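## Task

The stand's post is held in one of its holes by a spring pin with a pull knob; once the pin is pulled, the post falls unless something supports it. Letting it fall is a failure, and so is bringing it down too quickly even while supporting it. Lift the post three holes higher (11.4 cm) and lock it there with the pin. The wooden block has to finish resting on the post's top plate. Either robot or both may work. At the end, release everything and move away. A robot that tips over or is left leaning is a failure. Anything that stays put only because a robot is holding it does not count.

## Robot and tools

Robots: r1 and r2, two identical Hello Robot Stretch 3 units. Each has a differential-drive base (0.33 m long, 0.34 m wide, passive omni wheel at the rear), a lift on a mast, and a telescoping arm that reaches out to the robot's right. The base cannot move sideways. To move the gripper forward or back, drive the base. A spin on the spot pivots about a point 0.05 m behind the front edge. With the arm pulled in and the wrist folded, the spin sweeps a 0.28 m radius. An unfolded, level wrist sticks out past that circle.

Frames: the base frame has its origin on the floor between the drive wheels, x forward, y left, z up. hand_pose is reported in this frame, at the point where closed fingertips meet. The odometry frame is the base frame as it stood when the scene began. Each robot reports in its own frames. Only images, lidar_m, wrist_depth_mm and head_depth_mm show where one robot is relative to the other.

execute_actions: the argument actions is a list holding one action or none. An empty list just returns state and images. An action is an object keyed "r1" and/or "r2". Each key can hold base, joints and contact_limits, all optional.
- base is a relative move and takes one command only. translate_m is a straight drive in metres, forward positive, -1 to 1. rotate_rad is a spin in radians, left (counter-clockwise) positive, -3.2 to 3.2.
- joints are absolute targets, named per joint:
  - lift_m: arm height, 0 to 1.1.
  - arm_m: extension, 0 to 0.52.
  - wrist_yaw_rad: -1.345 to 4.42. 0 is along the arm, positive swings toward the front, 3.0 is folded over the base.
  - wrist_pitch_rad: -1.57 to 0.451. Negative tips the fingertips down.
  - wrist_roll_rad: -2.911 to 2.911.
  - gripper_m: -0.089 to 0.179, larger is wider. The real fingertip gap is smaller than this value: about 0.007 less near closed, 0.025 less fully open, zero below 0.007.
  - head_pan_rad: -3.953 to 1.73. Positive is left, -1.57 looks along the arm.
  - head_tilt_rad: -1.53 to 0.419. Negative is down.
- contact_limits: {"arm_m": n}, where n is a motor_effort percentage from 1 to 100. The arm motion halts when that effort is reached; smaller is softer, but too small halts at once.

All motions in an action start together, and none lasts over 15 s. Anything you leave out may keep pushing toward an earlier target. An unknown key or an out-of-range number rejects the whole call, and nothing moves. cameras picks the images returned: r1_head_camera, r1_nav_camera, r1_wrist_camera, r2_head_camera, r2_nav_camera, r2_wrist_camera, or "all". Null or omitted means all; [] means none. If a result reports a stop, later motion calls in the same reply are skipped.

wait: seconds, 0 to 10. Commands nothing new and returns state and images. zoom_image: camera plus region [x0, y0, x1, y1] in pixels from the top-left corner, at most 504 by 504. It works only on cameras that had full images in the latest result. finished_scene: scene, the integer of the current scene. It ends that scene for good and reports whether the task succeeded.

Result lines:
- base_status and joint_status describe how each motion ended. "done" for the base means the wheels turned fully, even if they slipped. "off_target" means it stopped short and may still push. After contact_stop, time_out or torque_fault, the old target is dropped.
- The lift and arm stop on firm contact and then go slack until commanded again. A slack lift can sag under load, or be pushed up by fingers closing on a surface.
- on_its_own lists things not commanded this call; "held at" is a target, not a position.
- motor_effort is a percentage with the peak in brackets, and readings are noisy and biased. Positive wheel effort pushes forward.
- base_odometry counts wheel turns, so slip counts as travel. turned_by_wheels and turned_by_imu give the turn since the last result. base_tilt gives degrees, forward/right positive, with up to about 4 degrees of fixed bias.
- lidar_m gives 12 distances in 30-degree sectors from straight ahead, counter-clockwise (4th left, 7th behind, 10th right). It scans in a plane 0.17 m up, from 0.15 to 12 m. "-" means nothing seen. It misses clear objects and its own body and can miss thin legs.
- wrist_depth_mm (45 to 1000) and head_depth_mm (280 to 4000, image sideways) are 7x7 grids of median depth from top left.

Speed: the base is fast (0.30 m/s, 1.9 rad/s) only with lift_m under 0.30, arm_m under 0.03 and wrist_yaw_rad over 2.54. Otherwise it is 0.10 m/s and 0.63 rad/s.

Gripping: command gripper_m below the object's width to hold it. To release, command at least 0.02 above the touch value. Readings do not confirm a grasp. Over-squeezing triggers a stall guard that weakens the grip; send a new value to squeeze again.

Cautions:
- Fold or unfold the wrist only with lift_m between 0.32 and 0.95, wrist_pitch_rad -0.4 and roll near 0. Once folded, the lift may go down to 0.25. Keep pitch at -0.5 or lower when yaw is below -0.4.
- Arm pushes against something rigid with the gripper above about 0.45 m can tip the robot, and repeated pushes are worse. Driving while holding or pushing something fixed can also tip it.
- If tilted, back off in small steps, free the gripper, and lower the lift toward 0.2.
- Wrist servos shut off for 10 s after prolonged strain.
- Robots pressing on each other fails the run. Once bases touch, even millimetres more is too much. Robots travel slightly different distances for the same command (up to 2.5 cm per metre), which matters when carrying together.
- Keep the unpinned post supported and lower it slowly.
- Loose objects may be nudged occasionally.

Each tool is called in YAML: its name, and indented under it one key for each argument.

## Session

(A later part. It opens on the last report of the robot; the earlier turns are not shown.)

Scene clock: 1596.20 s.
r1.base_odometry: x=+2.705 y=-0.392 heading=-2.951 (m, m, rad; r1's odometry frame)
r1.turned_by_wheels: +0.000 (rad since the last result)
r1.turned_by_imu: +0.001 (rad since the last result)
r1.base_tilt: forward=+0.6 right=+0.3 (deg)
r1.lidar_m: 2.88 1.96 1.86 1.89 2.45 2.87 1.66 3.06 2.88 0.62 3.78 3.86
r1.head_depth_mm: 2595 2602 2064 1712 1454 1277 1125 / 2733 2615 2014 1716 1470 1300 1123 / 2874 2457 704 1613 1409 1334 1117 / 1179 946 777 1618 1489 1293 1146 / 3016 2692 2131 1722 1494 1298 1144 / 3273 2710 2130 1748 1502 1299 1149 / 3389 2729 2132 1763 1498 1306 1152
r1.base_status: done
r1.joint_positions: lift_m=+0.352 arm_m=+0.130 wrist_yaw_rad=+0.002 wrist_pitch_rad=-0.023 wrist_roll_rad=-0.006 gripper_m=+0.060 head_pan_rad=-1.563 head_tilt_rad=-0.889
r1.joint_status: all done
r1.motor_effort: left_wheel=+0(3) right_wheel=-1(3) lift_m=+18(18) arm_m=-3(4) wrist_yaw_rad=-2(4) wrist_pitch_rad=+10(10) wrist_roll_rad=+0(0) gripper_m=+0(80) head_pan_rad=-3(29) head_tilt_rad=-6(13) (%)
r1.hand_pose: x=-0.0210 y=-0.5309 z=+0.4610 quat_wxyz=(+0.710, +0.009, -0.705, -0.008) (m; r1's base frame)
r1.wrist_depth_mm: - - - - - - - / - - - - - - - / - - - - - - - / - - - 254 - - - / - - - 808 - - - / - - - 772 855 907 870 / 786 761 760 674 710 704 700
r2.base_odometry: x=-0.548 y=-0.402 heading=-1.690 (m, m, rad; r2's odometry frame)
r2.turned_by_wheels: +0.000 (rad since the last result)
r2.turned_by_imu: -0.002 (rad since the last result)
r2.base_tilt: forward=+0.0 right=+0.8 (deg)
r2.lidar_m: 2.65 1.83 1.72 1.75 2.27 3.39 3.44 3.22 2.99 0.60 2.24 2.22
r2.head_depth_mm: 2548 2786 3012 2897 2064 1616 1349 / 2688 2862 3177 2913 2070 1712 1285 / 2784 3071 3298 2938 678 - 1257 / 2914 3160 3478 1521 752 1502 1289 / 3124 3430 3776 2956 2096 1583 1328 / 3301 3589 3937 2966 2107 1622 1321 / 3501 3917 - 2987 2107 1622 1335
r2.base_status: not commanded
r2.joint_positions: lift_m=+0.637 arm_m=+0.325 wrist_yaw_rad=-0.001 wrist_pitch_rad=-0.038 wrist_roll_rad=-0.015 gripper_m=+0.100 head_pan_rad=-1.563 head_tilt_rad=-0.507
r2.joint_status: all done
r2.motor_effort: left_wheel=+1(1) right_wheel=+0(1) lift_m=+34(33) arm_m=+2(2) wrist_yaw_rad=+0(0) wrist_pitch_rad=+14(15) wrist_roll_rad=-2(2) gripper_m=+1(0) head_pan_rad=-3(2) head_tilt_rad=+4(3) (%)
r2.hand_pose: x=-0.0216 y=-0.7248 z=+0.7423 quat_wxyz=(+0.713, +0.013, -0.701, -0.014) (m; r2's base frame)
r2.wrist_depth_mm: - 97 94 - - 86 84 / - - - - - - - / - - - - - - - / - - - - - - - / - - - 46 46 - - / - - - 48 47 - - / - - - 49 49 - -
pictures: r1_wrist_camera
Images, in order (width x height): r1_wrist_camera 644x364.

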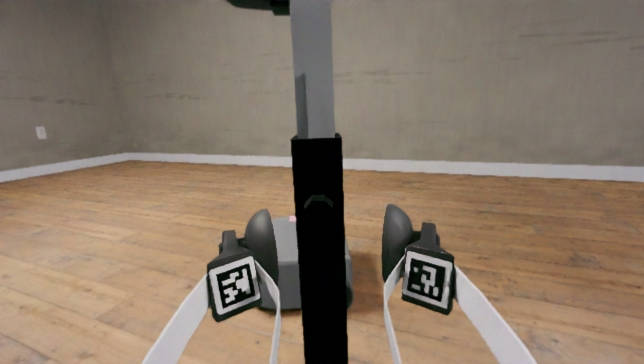

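execute_actions:
  actions:
    - {"r1": {"base": {"translate_m": 0.008}, "joints": {"arm_m": 0.195}}, "r2": {"joints": {"lift_m": 0.6365}}}
  cameras: ["r1_wrist_camera"]

execute_actions:
  actions:
    - {"r1": {"joints": {"gripper_m": -0.089}}}
  cameras: []

execute_actions:
  actions:
    - {"r1": {"joints": {"arm_m": 0.165}}}
  cameras: ["r1_wrist_camera", "r1_head_camera"]

execute_actions:
  actions:
    - {"r2": {"joints": {"lift_m": 0.73}}}
  cameras: ["r1_wrist_camera"]

execute_actions:
  actions:
    - {"r1": {"joints": {"gripper_m": 0.06}}}
  cameras: ["r1_wrist_camera"]

execute_actions:
  actions:
    - {"r2": {"joints": {"lift_m": 0.752}}}
  cameras: ["r1_wrist_camera", "r1_head_camera"]

Scene clock: 1620.03 s.
r1.base_odometry: x=+2.697 y=-0.394 heading=-2.951 (m, m, rad; r1's odometry frame)
r1.turned_by_wheels: +0.000 (rad since the last result)
r1.turned_by_imu: +0.000 (rad since the last result)
r1.base_tilt: forward=+0.7 right=+0.2 (deg)
r1.lidar_m: 2.87 1.95 1.86 1.89 2.45 2.88 1.66 3.06 2.89 0.62 3.79 3.88
r1.head_depth_mm: 2620 2601 2069 1707 1464 1275 1128 / 2733 2626 1967 1679 1463 1285 1136 / 2854 2427 703 1613 1411 1216 1138 / 1184 956 1680 1623 1483 1288 1142 / 3096 2688 2125 1725 1488 1297 1139 / 3298 2691 2134 1757 1501 1300 1150 / 3437 2732 2137 1767 1504 1304 1153
r1.base_status: done
r1.joint_positions: lift_m=+0.352 arm_m=+0.195 wrist_yaw_rad=+0.002 wrist_pitch_rad=-0.023 wrist_roll_rad=-0.006 gripper_m=+0.060 head_pan_rad=-1.563 head_tilt_rad=-0.889
r1.joint_status: all done
r1.motor_effort: left_wheel=+2(6) right_wheel=+0(2) lift_m=+18(18) arm_m=+4(5) wrist_yaw_rad=-2(3) wrist_pitch_rad=+10(10) wrist_roll_rad=+0(0) gripper_m=+0(0) head_pan_rad=-3(3) head_tilt_rad=-6(6) (%)
r1.hand_pose: x=-0.0210 y=-0.5953 z=+0.4610 quat_wxyz=(+0.710, +0.009, -0.705, -0.008) (m; r1's base frame)
r1.wrist_depth_mm: - - - 177 - - - / - - - 183 - - - / - - - 187 - - - / - - - 188 - - - / - - - 192 - - - / - - - 206 851 884 863 / 787 775 733 214 733 723 700
r2.base_odometry: x=-0.548 y=-0.402 heading=-1.690 (m, m, rad; r2's odometry frame)
r2.turned_by_wheels: +0.000 (rad since the last result)
r2.turned_by_imu: -0.001 (rad since the last result)
r2.base_tilt: forward=+0.0 right=+0.8 (deg)
r2.lidar_m: 2.66 1.83 1.72 1.75 2.26 3.38 3.46 3.21 3.00 0.60 2.24 2.22
r2.head_depth_mm: 2571 2733 3034 2848 2077 1599 1352 / 2689 2944 3160 2908 2073 1713 1286 / 2780 3060 3308 2930 677 - 1249 / 2910 3153 3524 1523 752 1506 1295 / 3097 3438 3773 2942 2089 1569 1321 / 3289 3608 3987 2970 2094 1638 1332 / 3469 3869 - 2943 2101 1632 1339
r2.base_status: not commanded
r2.joint_positions: lift_m=+0.636 arm_m=+0.325 wrist_yaw_rad=-0.001 wrist_pitch_rad=-0.038 wrist_roll_rad=-0.015 gripper_m=+0.100 head_pan_rad=-1.563 head_tilt_rad=-0.507
r2.joint_status: all done
r2.motor_effort: left_wheel=+0(1) right_wheel=+0(0) lift_m=+22(31) arm_m=+3(2) wrist_yaw_rad=+0(0) wrist_pitch_rad=+13(13) wrist_roll_rad=-2(2) gripper_m=-1(0) head_pan_rad=-2(3) head_tilt_rad=+4(4) (%)
r2.hand_pose: x=-0.0216 y=-0.7248 z=+0.7414 quat_wxyz=(+0.713, +0.014, -0.701, -0.014) (m; r2's base frame)
r2.wrist_depth_mm: - 98 94 - - 86 84 / - - - - - - - / - - - - - - - / - - - - - - - / - - - 46 45 - - / - - - 47 47 - - / - - - 49 48 - -
pictures: r1_wrist_camera
Images, in order (width x height): r1_wrist_camera 644x364.

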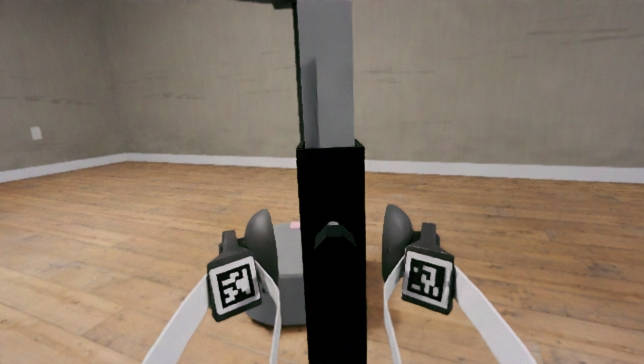

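Scene clock: 1622.00 s.
r1.base_odometry: x=+2.697 y=-0.394 heading=-2.951 (m, m, rad; r1's odometry frame)
r1.turned_by_wheels: +0.000 (rad since the last result)
r1.turned_by_imu: +0.000 (rad since the last result)
r1.base_tilt: forward=+0.6 right=+0.4 (deg)
r1.lidar_m: 2.88 1.95 1.86 1.90 2.45 2.88 1.66 3.06 2.89 0.62 3.80 3.86
r1.head_depth_mm: 2610 2611 2079 1721 1465 1278 1131 / 2718 2647 1972 1682 1469 1302 1133 / 2811 2452 703 1619 1442 1219 1136 / 1182 946 1686 1619 1479 1289 1142 / 3051 2677 2121 1721 1486 1298 1144 / 3341 2707 2139 1761 1504 1299 1149 / 3427 2712 2159 1768 1500 1302 1153
r1.base_status: not commanded
r1.joint_positions: lift_m=+0.352 arm_m=+0.195 wrist_yaw_rad=-0.005 wrist_pitch_rad=-0.020 wrist_roll_rad=-0.006 gripper_m=-0.087 head_pan_rad=-1.563 head_tilt_rad=-0.889
r1.joint_status: all done
r1.motor_effort: left_wheel=+0(1) right_wheel=+1(2) lift_m=+18(18) arm_m=+4(4) wrist_yaw_rad=+6(7) wrist_pitch_rad=+8(10) wrist_roll_rad=+0(0) gripper_m=-40(100) head_pan_rad=-3(3) head_tilt_rad=-7(5) (%)
r1.hand_pose: x=-0.0227 y=-0.5954 z=+0.4617 quat_wxyz=(+0.710, +0.006, -0.705, -0.009) (m; r1's base frame)
r1.wrist_depth_mm: - - - 178 - - - / - - - 184 - - - / - - - 189 - - - / - - - 189 - - - / - - - 192 - - - / - - 961 202 996 887 887 / 774 776 746 213 726 705 694
r2.base_odometry: x=-0.548 y=-0.402 heading=-1.690 (m, m, rad; r2's odometry frame)
r2.turned_by_wheels: +0.000 (rad since the last result)
r2.turned_by_imu: -0.001 (rad since the last result)
r2.base_tilt: forward=+0.0 right=+0.8 (deg)
r2.lidar_m: 2.64 1.83 1.72 1.75 2.28 3.39 3.44 3.23 3.00 0.61 2.24 2.22
r2.head_depth_mm: 2583 2730 2984 2890 2060 1607 1351 / 2673 2881 3153 2914 2059 1715 1284 / 2790 3058 3374 2891 677 - 1257 / 2934 3217 3487 1517 752 1519 1293 / 3122 3399 3822 2911 2101 1579 1323 / 3309 3691 3915 2974 2092 1622 1331 / 3538 3849 - 2988 2107 1629 1335
r2.base_status: not commanded
r2.joint_positions: lift_m=+0.636 arm_m=+0.325 wrist_yaw_rad=-0.001 wrist_pitch_rad=-0.038 wrist_roll_rad=-0.015 gripper_m=+0.100 head_pan_rad=-1.563 head_tilt_rad=-0.507
r2.joint_status: not commanded
r2.motor_effort: left_wheel=+0(0) right_wheel=+0(0) lift_m=+23(23) arm_m=+3(3) wrist_yaw_rad=+0(0) wrist_pitch_rad=+13(13) wrist_roll_rad=-2(2) gripper_m=+0(1) head_pan_rad=-3(2) head_tilt_rad=+4(4) (%)
r2.hand_pose: x=-0.0216 y=-0.7248 z=+0.7414 quat_wxyz=(+0.713, +0.014, -0.701, -0.014) (m; r2's base frame)
r2.wrist_depth_mm: - 98 95 - - 86 84 / - - - - - - - / - - - - - - - / - - - - - - - / - - - 46 46 - - / - - - 47 47 - - / - - - 49 49 - -
pictures: none
No camera images: the call's "cameras" was empty. Leave "cameras" out to get every camera's image.

Scene clock: 1623.20 s.
r1.base_odometry: x=+2.697 y=-0.394 heading=-2.951 (m, m, rad; r1's odometry frame)
r1.turned_by_wheels: +0.000 (rad since the last result)
r1.turned_by_imu: +0.000 (rad since the last result)
r1.base_tilt: forward=+0.6 right=+0.3 (deg)
r1.lidar_m: 2.88 1.96 1.85 1.90 2.44 2.88 1.66 3.07 2.89 0.62 3.80 3.86
r1.head_depth_mm: 2598 2587 2064 1711 1464 1271 1129 / 2726 2637 1951 1683 1467 1329 1135 / 2834 2444 702 1620 1448 - 1135 / 1181 956 1680 1625 1478 1288 1143 / 3095 2700 2119 1728 1490 1297 1148 / 3284 2697 2131 1762 1494 1301 1153 / 3399 2724 2152 1765 1500 1301 1153
r1.base_status: not commanded
r1.joint_positions: lift_m=+0.352 arm_m=+0.165 wrist_yaw_rad=-0.003 wrist_pitch_rad=-0.019 wrist_roll_rad=-0.006 gripper_m=-0.084 head_pan_rad=-1.563 head_tilt_rad=-0.889
r1.joint_status: all done
r1.motor_effort: left_wheel=+0(0) right_wheel=+0(2) lift_m=+18(18) arm_m=-3(4) wrist_yaw_rad=+3(6) wrist_pitch_rad=+8(8) wrist_roll_rad=+0(0) gripper_m=-31(41) head_pan_rad=-3(3) head_tilt_rad=-6(6) (%)
r1.hand_pose: x=-0.0222 y=-0.5660 z=+0.4620 quat_wxyz=(+0.710, +0.006, -0.705, -0.008) (m; r1's base frame)
r1.wrist_depth_mm: - - - 887 - - - / - - - 918 - - - / - - - - - - - / - - - 222 - - - / - - - - - - - / - - 922 - 950 881 895 / 780 749 759 249 739 716 709
r2.base_odometry: x=-0.548 y=-0.402 heading=-1.690 (m, m, rad; r2's odometry frame)
r2.turned_by_wheels: +0.000 (rad since the last result)
r2.turned_by_imu: +0.000 (rad since the last result)
r2.base_tilt: forward=+0.1 right=+0.7 (deg)
r2.lidar_m: 2.65 1.83 1.72 1.75 2.28 3.37 3.44 3.22 2.99 0.60 2.25 2.22
r2.head_depth_mm: 2566 2749 2993 2887 2059 1608 1359 / 2691 2923 3187 2958 2075 1703 1282 / 2724 3038 3362 2858 677 - 1260 / 2909 3214 3492 1512 750 1514 1288 / 3085 3418 3729 2962 2086 1570 1328 / 3254 3650 3940 2958 2097 1629 1326 / 3521 3918 - 2942 2107 1638 1330
r2.base_status: not commanded
r2.joint_positions: lift_m=+0.636 arm_m=+0.325 wrist_yaw_rad=-0.001 wrist_pitch_rad=-0.038 wrist_roll_rad=-0.015 gripper_m=+0.100 head_pan_rad=-1.563 head_tilt_rad=-0.507
r2.joint_status: not commanded
r2.motor_effort: left_wheel=+1(1) right_wheel=+0(0) lift_m=+23(22) arm_m=+3(2) wrist_yaw_rad=+0(0) wrist_pitch_rad=+14(13) wrist_roll_rad=-2(1) gripper_m=+0(0) head_pan_rad=-2(3) head_tilt_rad=+4(3) (%)
r2.hand_pose: x=-0.0216 y=-0.7248 z=+0.7414 quat_wxyz=(+0.713, +0.014, -0.701, -0.014) (m; r2's base frame)
r2.wrist_depth_mm: - 98 95 - - 86 84 / - - - - - - - / - - - - - - - / - - - - - - - / - - - 46 46 - - / - - - 47 47 - - / - - - 49 49 - -
pictures: r1_head_camera (sideways: a quarter turn clockwise sets it upright), r1_wrist_camera
Images, in order (width x height): r1_head_camera 896x504, r1_wrist_camera 644x364.

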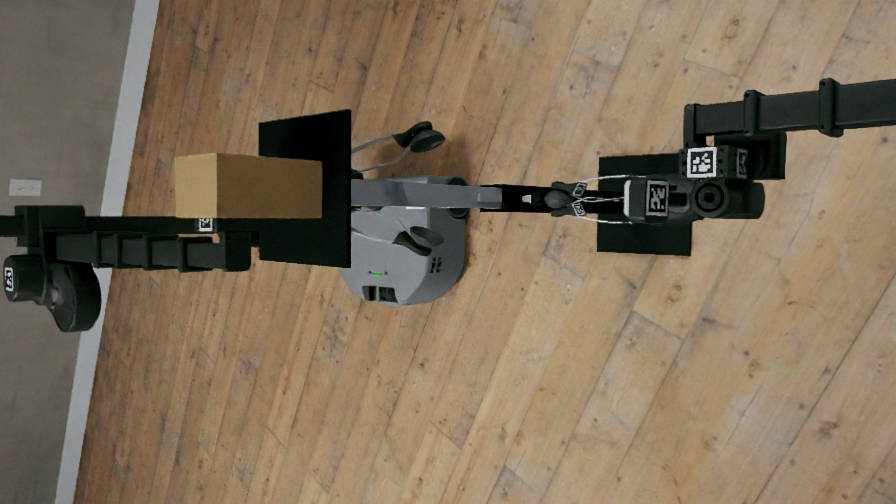

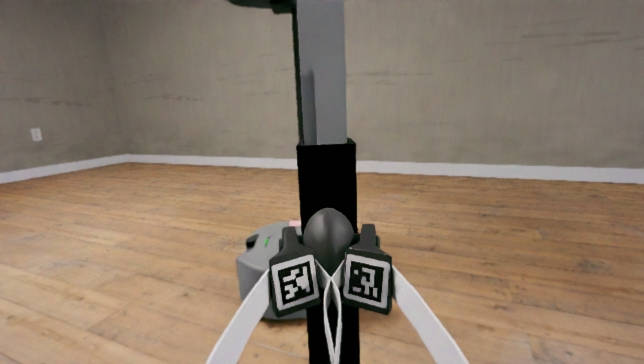

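Scene clock: 1624.43 s.
r1.base_odometry: x=+2.697 y=-0.394 heading=-2.951 (m, m, rad; r1's odometry frame)
r1.turned_by_wheels: +0.000 (rad since the last result)
r1.turned_by_imu: +0.000 (rad since the last result)
r1.base_tilt: forward=+0.6 right=+0.2 (deg)
r1.lidar_m: 2.87 1.96 1.85 1.89 2.44 2.88 1.67 3.06 2.88 0.62 3.78 3.86
r1.head_depth_mm: 2594 2619 2074 1722 1457 1271 1130 / 2737 2627 1960 1688 1467 1332 1135 / 2833 2455 703 1618 1441 - 1136 / 1178 941 1679 1619 1485 1290 1143 / 3096 2687 2118 1714 1487 1297 1145 / 3294 2695 2123 1756 1496 1305 1150 / 3398 2743 2139 1766 1501 1308 1155
r1.base_status: not commanded
r1.joint_positions: lift_m=+0.352 arm_m=+0.165 wrist_yaw_rad=-0.003 wrist_pitch_rad=-0.019 wrist_roll_rad=-0.006 gripper_m=-0.077 head_pan_rad=-1.563 head_tilt_rad=-0.889
r1.joint_status: not commanded
r1.on_its_own: gripper_m is held at -0.079, not at your -0.089, by its stall guard, which is still easing
r1.motor_effort: left_wheel=+1(1) right_wheel=+0(0) lift_m=+18(18) arm_m=-3(3) wrist_yaw_rad=+3(3) wrist_pitch_rad=+8(8) wrist_roll_rad=+0(0) gripper_m=-28(29) head_pan_rad=-3(3) head_tilt_rad=-6(6) (%)
r1.hand_pose: x=-0.0222 y=-0.5660 z=+0.4620 quat_wxyz=(+0.710, +0.006, -0.705, -0.008) (m; r1's base frame)
r1.wrist_depth_mm: - - - 866 - - - / - - - 948 - - - / - - - - - - - / - - - 222 - - - / - - - - - - - / - - 948 - 962 911 881 / 789 757 755 248 733 720 702
r2.base_odometry: x=-0.548 y=-0.402 heading=-1.690 (m, m, rad; r2's odometry frame)
r2.turned_by_wheels: +0.000 (rad since the last result)
r2.turned_by_imu: +0.000 (rad since the last result)
r2.base_tilt: forward=+0.0 right=+0.8 (deg)
r2.lidar_m: 2.65 1.83 1.72 1.75 2.27 3.37 3.46 3.20 2.99 0.61 2.24 2.22
r2.head_depth_mm: 2576 2753 3030 2893 2088 1605 1348 / 2711 2874 3168 2909 2066 1721 1281 / 2748 3051 3322 2893 678 - 1271 / 2885 3178 3537 1527 752 1517 1296 / 3105 3465 3800 2920 2105 1575 1333 / 3291 3603 3929 2961 2106 1628 1327 / 3526 3900 - 2996 2113 1626 1334
r2.base_status: not commanded
r2.joint_positions: lift_m=+0.638 arm_m=+0.324 wrist_yaw_rad=-0.001 wrist_pitch_rad=-0.053 wrist_roll_rad=-0.015 gripper_m=+0.100 head_pan_rad=-1.563 head_tilt_rad=-0.507
r2.joint_status: lift_m contact_stop (moved +0.002 of +0.094)
r2.on_its_own: lift_m is slack since a contact_stop, until your next command for it (your +0.730 is given up)
r2.motor_effort: left_wheel=+0(1) right_wheel=+0(1) lift_m=+22(46) arm_m=+4(6) wrist_yaw_rad=+0(1) wrist_pitch_rad=+19(31) wrist_roll_rad=-2(2) gripper_m=+0(0) head_pan_rad=-3(3) head_tilt_rad=+4(4) (%)
r2.hand_pose: x=-0.0217 y=-0.7240 z=+0.7394 quat_wxyz=(+0.712, +0.019, -0.701, -0.019) (m; r2's base frame)
r2.wrist_depth_mm: - 106 103 - - 93 91 / - - - - - - - / - - - - - - - / - - - - - - - / - - - 46 46 - - / - - - 47 47 - - / - - - 49 49 - -
pictures: r1_wrist_camera
Images, in order (width x height): r1_wrist_camera 644x364.

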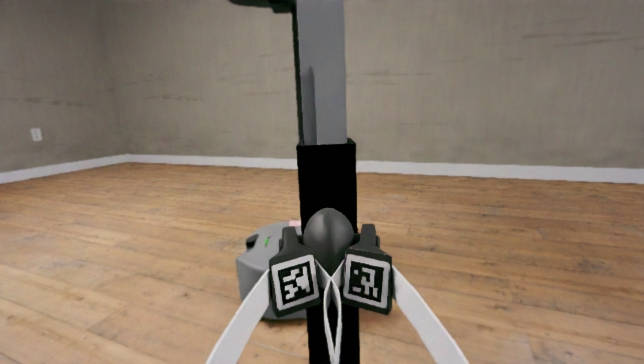

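not run: a stop came earlier in this reply.

not run: a stop came earlier in this reply.

execute_actions:
  actions:
    - {"r1": {"base": {"translate_m": 0.206}, "joints": {"arm_m": 0.25, "wrist_yaw_rad": 4.42, "wrist_pitch_rad": -0.4, "gripper_m": 0.036}}, "r2": {"joints": {"lift_m": 0.634}}}
  cameras: []

execute_actions:
  actions:
    - {"r1": {"base": {"rotate_rad": 0.163}, "joints": {"arm_m": 0.44, "wrist_pitch_rad": 0.0, "head_pan_rad": -2.0, "head_tilt_rad": -0.85}}}
  cameras: ["r1_wrist_camera", "r1_head_camera"]

Scene clock: 1747.67 s.
r1.base_odometry: x=+2.495 y=-0.433 heading=-2.951 (m, m, rad; r1's odometry frame)
r1.turned_by_wheels: +0.000 (rad since the last result)
r1.turned_by_imu: +0.000 (rad since the last result)
r1.base_tilt: forward=+0.6 right=+0.2 (deg)
r1.lidar_m: 2.74 1.87 1.77 1.80 2.32 3.07 1.87 3.16 0.66 1.27 3.89 3.68
r1.head_depth_mm: 2702 2608 723 975 1436 1291 1125 / 1191 1425 1906 1633 1440 1280 1136 / 1179 2629 2095 1626 1507 1236 1136 / 3094 2656 2102 1736 1485 1268 1144 / 3268 2704 2122 1743 1489 1296 1145 / 3366 2723 2133 1765 1502 1301 1147 / 3544 2741 2146 1764 1505 1306 1154
r1.base_status: done
r1.joint_positions: lift_m=+0.352 arm_m=+0.250 wrist_yaw_rad=+4.417 wrist_pitch_rad=-0.416 wrist_roll_rad=-0.006 gripper_m=+0.036 head_pan_rad=-1.563 head_tilt_rad=-0.889
r1.joint_status: all done
r1.motor_effort: left_wheel=+0(4) right_wheel=-1(3) lift_m=+18(18) arm_m=+4(5) wrist_yaw_rad=+3(4) wrist_pitch_rad=+6(8) wrist_roll_rad=+0(0) gripper_m=+0(80) head_pan_rad=-3(3) head_tilt_rad=-6(6) (%)
r1.hand_pose: x=-0.2363 y=-0.3291 z=+0.3654 quat_wxyz=(-0.296, +0.467, +0.528, +0.645) (m; r1's base frame)
r1.wrist_depth_mm: - - - - - - - / - - - - - - - / - - - - - - - / 834 834 836 819 802 773 773 / 685 682 700 661 673 639 645 / 583 577 581 553 557 548 575 / 499 500 500 489 486 - -
r2.base_odometry: x=-0.548 y=-0.402 heading=-1.690 (m, m, rad; r2's odometry frame)
r2.turned_by_wheels: +0.000 (rad since the last result)
r2.turned_by_imu: -0.003 (rad since the last result)
r2.base_tilt: forward=+0.0 right=+0.8 (deg)
r2.lidar_m: 2.66 1.83 1.72 1.75 2.27 3.38 3.45 3.22 2.99 0.60 2.24 2.22
r2.head_depth_mm: 2533 2754 2968 2862 2060 1608 1338 / 1204 2793 3103 2750 2080 1151 1267 / 2789 3054 3343 1496 677 - 1258 / 2949 3258 3538 2921 756 1628 1288 / 3132 3391 3795 2924 2084 1635 1326 / 3253 3520 3977 2949 2084 1639 1336 / 3520 3888 - 2954 2128 1634 1343
r2.base_status: not commanded
r2.joint_positions: lift_m=+0.634 arm_m=+0.325 wrist_yaw_rad=-0.001 wrist_pitch_rad=-0.037 wrist_roll_rad=-0.015 gripper_m=+0.100 head_pan_rad=-1.563 head_tilt_rad=-0.507
r2.joint_status: all done
r2.motor_effort: left_wheel=+1(1) right_wheel=-1(1) lift_m=+18(21) arm_m=+3(4) wrist_yaw_rad=+0(1) wrist_pitch_rad=+13(17) wrist_roll_rad=-2(2) gripper_m=+1(0) head_pan_rad=-3(3) head_tilt_rad=+4(4) (%)
r2.hand_pose: x=-0.0217 y=-0.7248 z=+0.7393 quat_wxyz=(+0.713, +0.013, -0.701, -0.014) (m; r2's base frame)
r2.wrist_depth_mm: - 98 95 - - 86 85 / - - - - - - - / - - - - - - - / - - - - - - - / - - - 45 - - - / - - - 47 46 - - / - - - 48 48 340 -
pictures: none
No camera images: the call's "cameras" was empty. Leave "cameras" out to get every camera's image.

Scene clock: 1750.30 s.
r1.base_odometry: x=+2.495 y=-0.433 heading=-2.788 (m, m, rad; r1's odometry frame)
r1.turned_by_wheels: +0.163 (rad since the last result)
r1.turned_by_imu: +0.163 (rad since the last result)
r1.base_tilt: forward=+0.6 right=+0.3 (deg)
r1.lidar_m: 2.31 1.76 1.77 1.88 2.76 1.87 3.88 3.02 0.66 3.17 3.75 3.69
r1.head_depth_mm: 2625 2801 2173 1775 1490 1294 1139 / 2648 2837 863 1734 1501 1299 1146 / 2750 2626 727 1039 1404 1303 1169 / 2784 2849 2002 1659 1551 1321 1144 / 1223 2554 2162 1668 1548 1320 1156 / 2775 2824 2230 1815 1600 1325 1159 / 2956 2949 2255 1843 1538 1325 1162
r1.base_status: done
r1.joint_positions: lift_m=+0.352 arm_m=+0.440 wrist_yaw_rad=+4.417 wrist_pitch_rad=-0.223 wrist_roll_rad=-0.006 gripper_m=+0.036 head_pan_rad=-1.993 head_tilt_rad=-0.853
r1.joint_status: wrist_pitch_rad off_target (ended at -0.223, target +0.000); the others done
r1.on_its_own: wrist_pitch_rad is at rest, and its effort (+100) is outside its rest range (-20 to +32)
r1.motor_effort: left_wheel=-2(7) right_wheel=+2(7) lift_m=+19(18) arm_m=+4(3) wrist_yaw_rad=+4(3) wrist_pitch_rad=+100(100) wrist_roll_rad=+0(0) gripper_m=+0(0) head_pan_rad=-3(31) head_tilt_rad=+2(7) (%)
r1.hand_pose: x=-0.2553 y=-0.5134 z=+0.4106 quat_wxyz=(-0.356, +0.515, +0.481, +0.613) (m; r1's base frame)
r1.wrist_depth_mm: - 168 - - - - - / - 167 - - - - - / - 175 - - - - - / - 186 - - - - - / 910 201 855 873 862 852 828 / 729 224 228 692 691 676 655 / 602 573 567 586 573 548 554
r2.base_odometry: x=-0.548 y=-0.402 heading=-1.690 (m, m, rad; r2's odometry frame)
r2.turned_by_wheels: +0.000 (rad since the last result)
r2.turned_by_imu: -0.001 (rad since the last result)
r2.base_tilt: forward=+0.1 right=+0.8 (deg)
r2.lidar_m: 2.66 1.83 1.72 1.75 2.27 3.37 3.44 3.22 3.00 0.60 2.24 2.22
r2.head_depth_mm: 2557 2809 3004 2889 2051 935 1311 / 2585 2892 3136 2898 1609 1511 1268 / 2831 3012 3295 1476 676 - 1254 / 2951 3260 3557 2931 754 1613 1286 / 3103 3411 3752 2941 2090 1614 1322 / 3248 3612 3923 2928 2095 1633 1327 / 3524 3915 - 2980 2112 1634 1326
r2.base_status: not commanded
r2.joint_positions: lift_m=+0.634 arm_m=+0.325 wrist_yaw_rad=-0.001 wrist_pitch_rad=-0.037 wrist_roll_rad=-0.015 gripper_m=+0.100 head_pan_rad=-1.563 head_tilt_rad=-0.507
r2.joint_status: not commanded
r2.motor_effort: left_wheel=+1(0) right_wheel=-1(0) lift_m=+18(18) arm_m=+3(3) wrist_yaw_rad=+0(0) wrist_pitch_rad=+13(13) wrist_roll_rad=-2(2) gripper_m=-1(0) head_pan_rad=-3(2) head_tilt_rad=+3(4) (%)
r2.hand_pose: x=-0.0217 y=-0.7248 z=+0.7393 quat_wxyz=(+0.713, +0.013, -0.701, -0.014) (m; r2's base frame)
r2.wrist_depth_mm: - 98 95 - - 86 85 / - - - - - - - / - - - - - - - / - - - - - - - / - - - 45 - - - / - - - 47 46 - - / - - - 48 48 - -
pictures: r1_head_camera (sideways: a quarter turn clockwise sets it upright), r1_wrist_camera
ARM HIT: r1's arm struck itself hard.
Images, in order (width x height): r1_head_camera 896x504, r1_wrist_camera 644x364.

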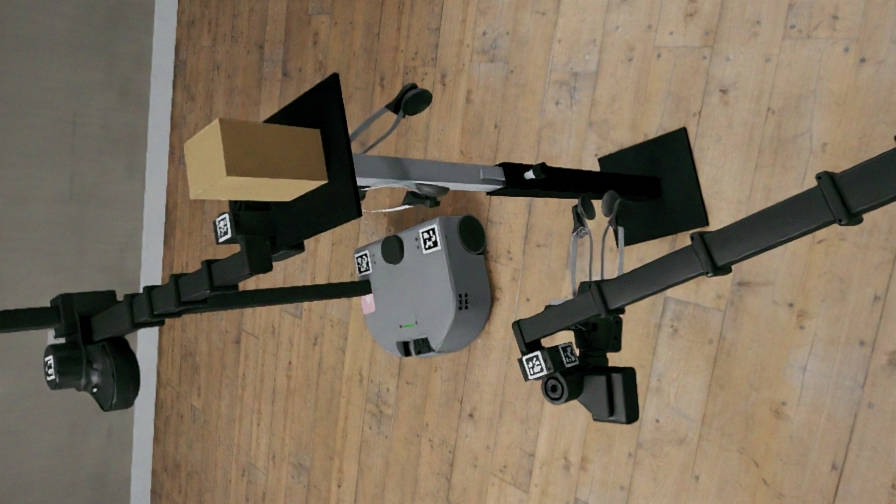

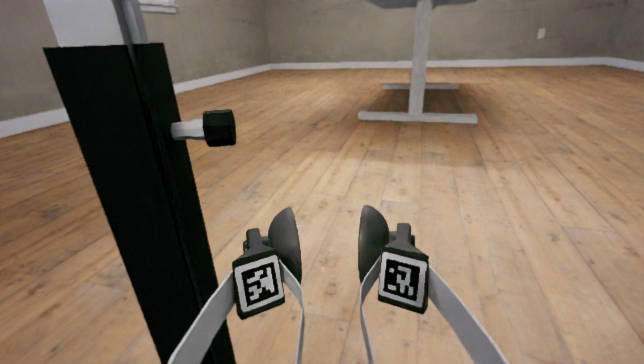

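execute_actions:
  actions:
    - {"r1": {"joints": {"wrist_pitch_rad": -0.3, "lift_m": 0.424}}}
  cameras: ["r1_wrist_camera"]

Scene clock: 1757.50 s.
r1.base_odometry: x=+2.495 y=-0.433 heading=-2.788 (m, m, rad; r1's odometry frame)
r1.turned_by_wheels: +0.000 (rad since the last result)
r1.turned_by_imu: +0.000 (rad since the last result)
r1.base_tilt: forward=+0.6 right=+0.2 (deg)
r1.lidar_m: 2.32 1.77 1.77 1.89 2.75 1.87 3.90 3.01 0.66 3.16 3.76 3.68
r1.head_depth_mm: 2612 2799 2160 1769 1495 1294 1140 / 2657 2820 862 1740 1501 1301 1147 / 2717 2649 728 1040 1405 1307 1169 / 2809 2857 2002 1670 1521 1282 1140 / 1217 2585 2155 1671 1458 1314 1158 / 2801 2815 2241 1826 1460 1321 1157 / 2979 2963 2243 1829 1536 1323 1165
r1.base_status: not commanded
r1.joint_positions: lift_m=+0.424 arm_m=+0.440 wrist_yaw_rad=+4.417 wrist_pitch_rad=-0.317 wrist_roll_rad=-0.006 gripper_m=+0.036 head_pan_rad=-1.993 head_tilt_rad=-0.853
r1.joint_status: all done
r1.motor_effort: left_wheel=-2(2) right_wheel=+2(2) lift_m=+25(22) arm_m=+4(4) wrist_yaw_rad=+4(3) wrist_pitch_rad=+7(8) wrist_roll_rad=+0(0) gripper_m=+0(0) head_pan_rad=-3(3) head_tilt_rad=+1(0) (%)
r1.hand_pose: x=-0.2471 y=-0.5159 z=+0.4598 quat_wxyz=(-0.328, +0.492, +0.504, +0.629) (m; r1's base frame)
r1.wrist_depth_mm: - 178 - - - - - / - 172 - - - - - / - 179 - - - - - / - 193 - - - - - / 913 216 832 862 874 823 809 / 747 682 248 706 711 686 691 / 629 622 456 615 603 589 582
r2.base_odometry: x=-0.548 y=-0.402 heading=-1.690 (m, m, rad; r2's odometry frame)
r2.turned_by_wheels: +0.000 (rad since the last result)
r2.turned_by_imu: -0.002 (rad since the last result)
r2.base_tilt: forward=+0.0 right=+0.8 (deg)
r2.lidar_m: 2.65 1.83 1.72 1.75 2.27 3.38 3.46 3.22 2.99 0.60 2.24 2.23
r2.head_depth_mm: 2552 2803 2920 2873 2076 912 1328 / 2602 2877 3153 2898 1642 1546 1275 / 2802 3051 3297 1439 676 - 1255 / 2974 3221 3552 2900 753 1622 1291 / 3105 3368 3724 2925 2093 1616 1328 / 3273 3596 3928 2991 2089 1623 1333 / 3543 3865 - 2980 2112 1634 1336
r2.base_status: not commanded
r2.joint_positions: lift_m=+0.634 arm_m=+0.325 wrist_yaw_rad=-0.001 wrist_pitch_rad=-0.037 wrist_roll_rad=-0.015 gripper_m=+0.100 head_pan_rad=-1.563 head_tilt_rad=-0.507
r2.joint_status: not commanded
r2.motor_effort: left_wheel=+1(0) right_wheel=-1(1) lift_m=+19(18) arm_m=+2(3) wrist_yaw_rad=+0(0) wrist_pitch_rad=+14(13) wrist_roll_rad=-2(2) gripper_m=+0(0) head_pan_rad=-2(3) head_tilt_rad=+4(4) (%)
r2.hand_pose: x=-0.0217 y=-0.7248 z=+0.7393 quat_wxyz=(+0.713, +0.013, -0.701, -0.014) (m; r2's base frame)
r2.wrist_depth_mm: - 98 94 - - 86 85 / - - - - - - - / - - - - - - - / - - - - - - - / - - - 45 - - - / - - - 47 46 358 - / - - - 48 48 - 257
pictures: r1_wrist_camera
Images, in order (width x height): r1_wrist_camera 644x364.

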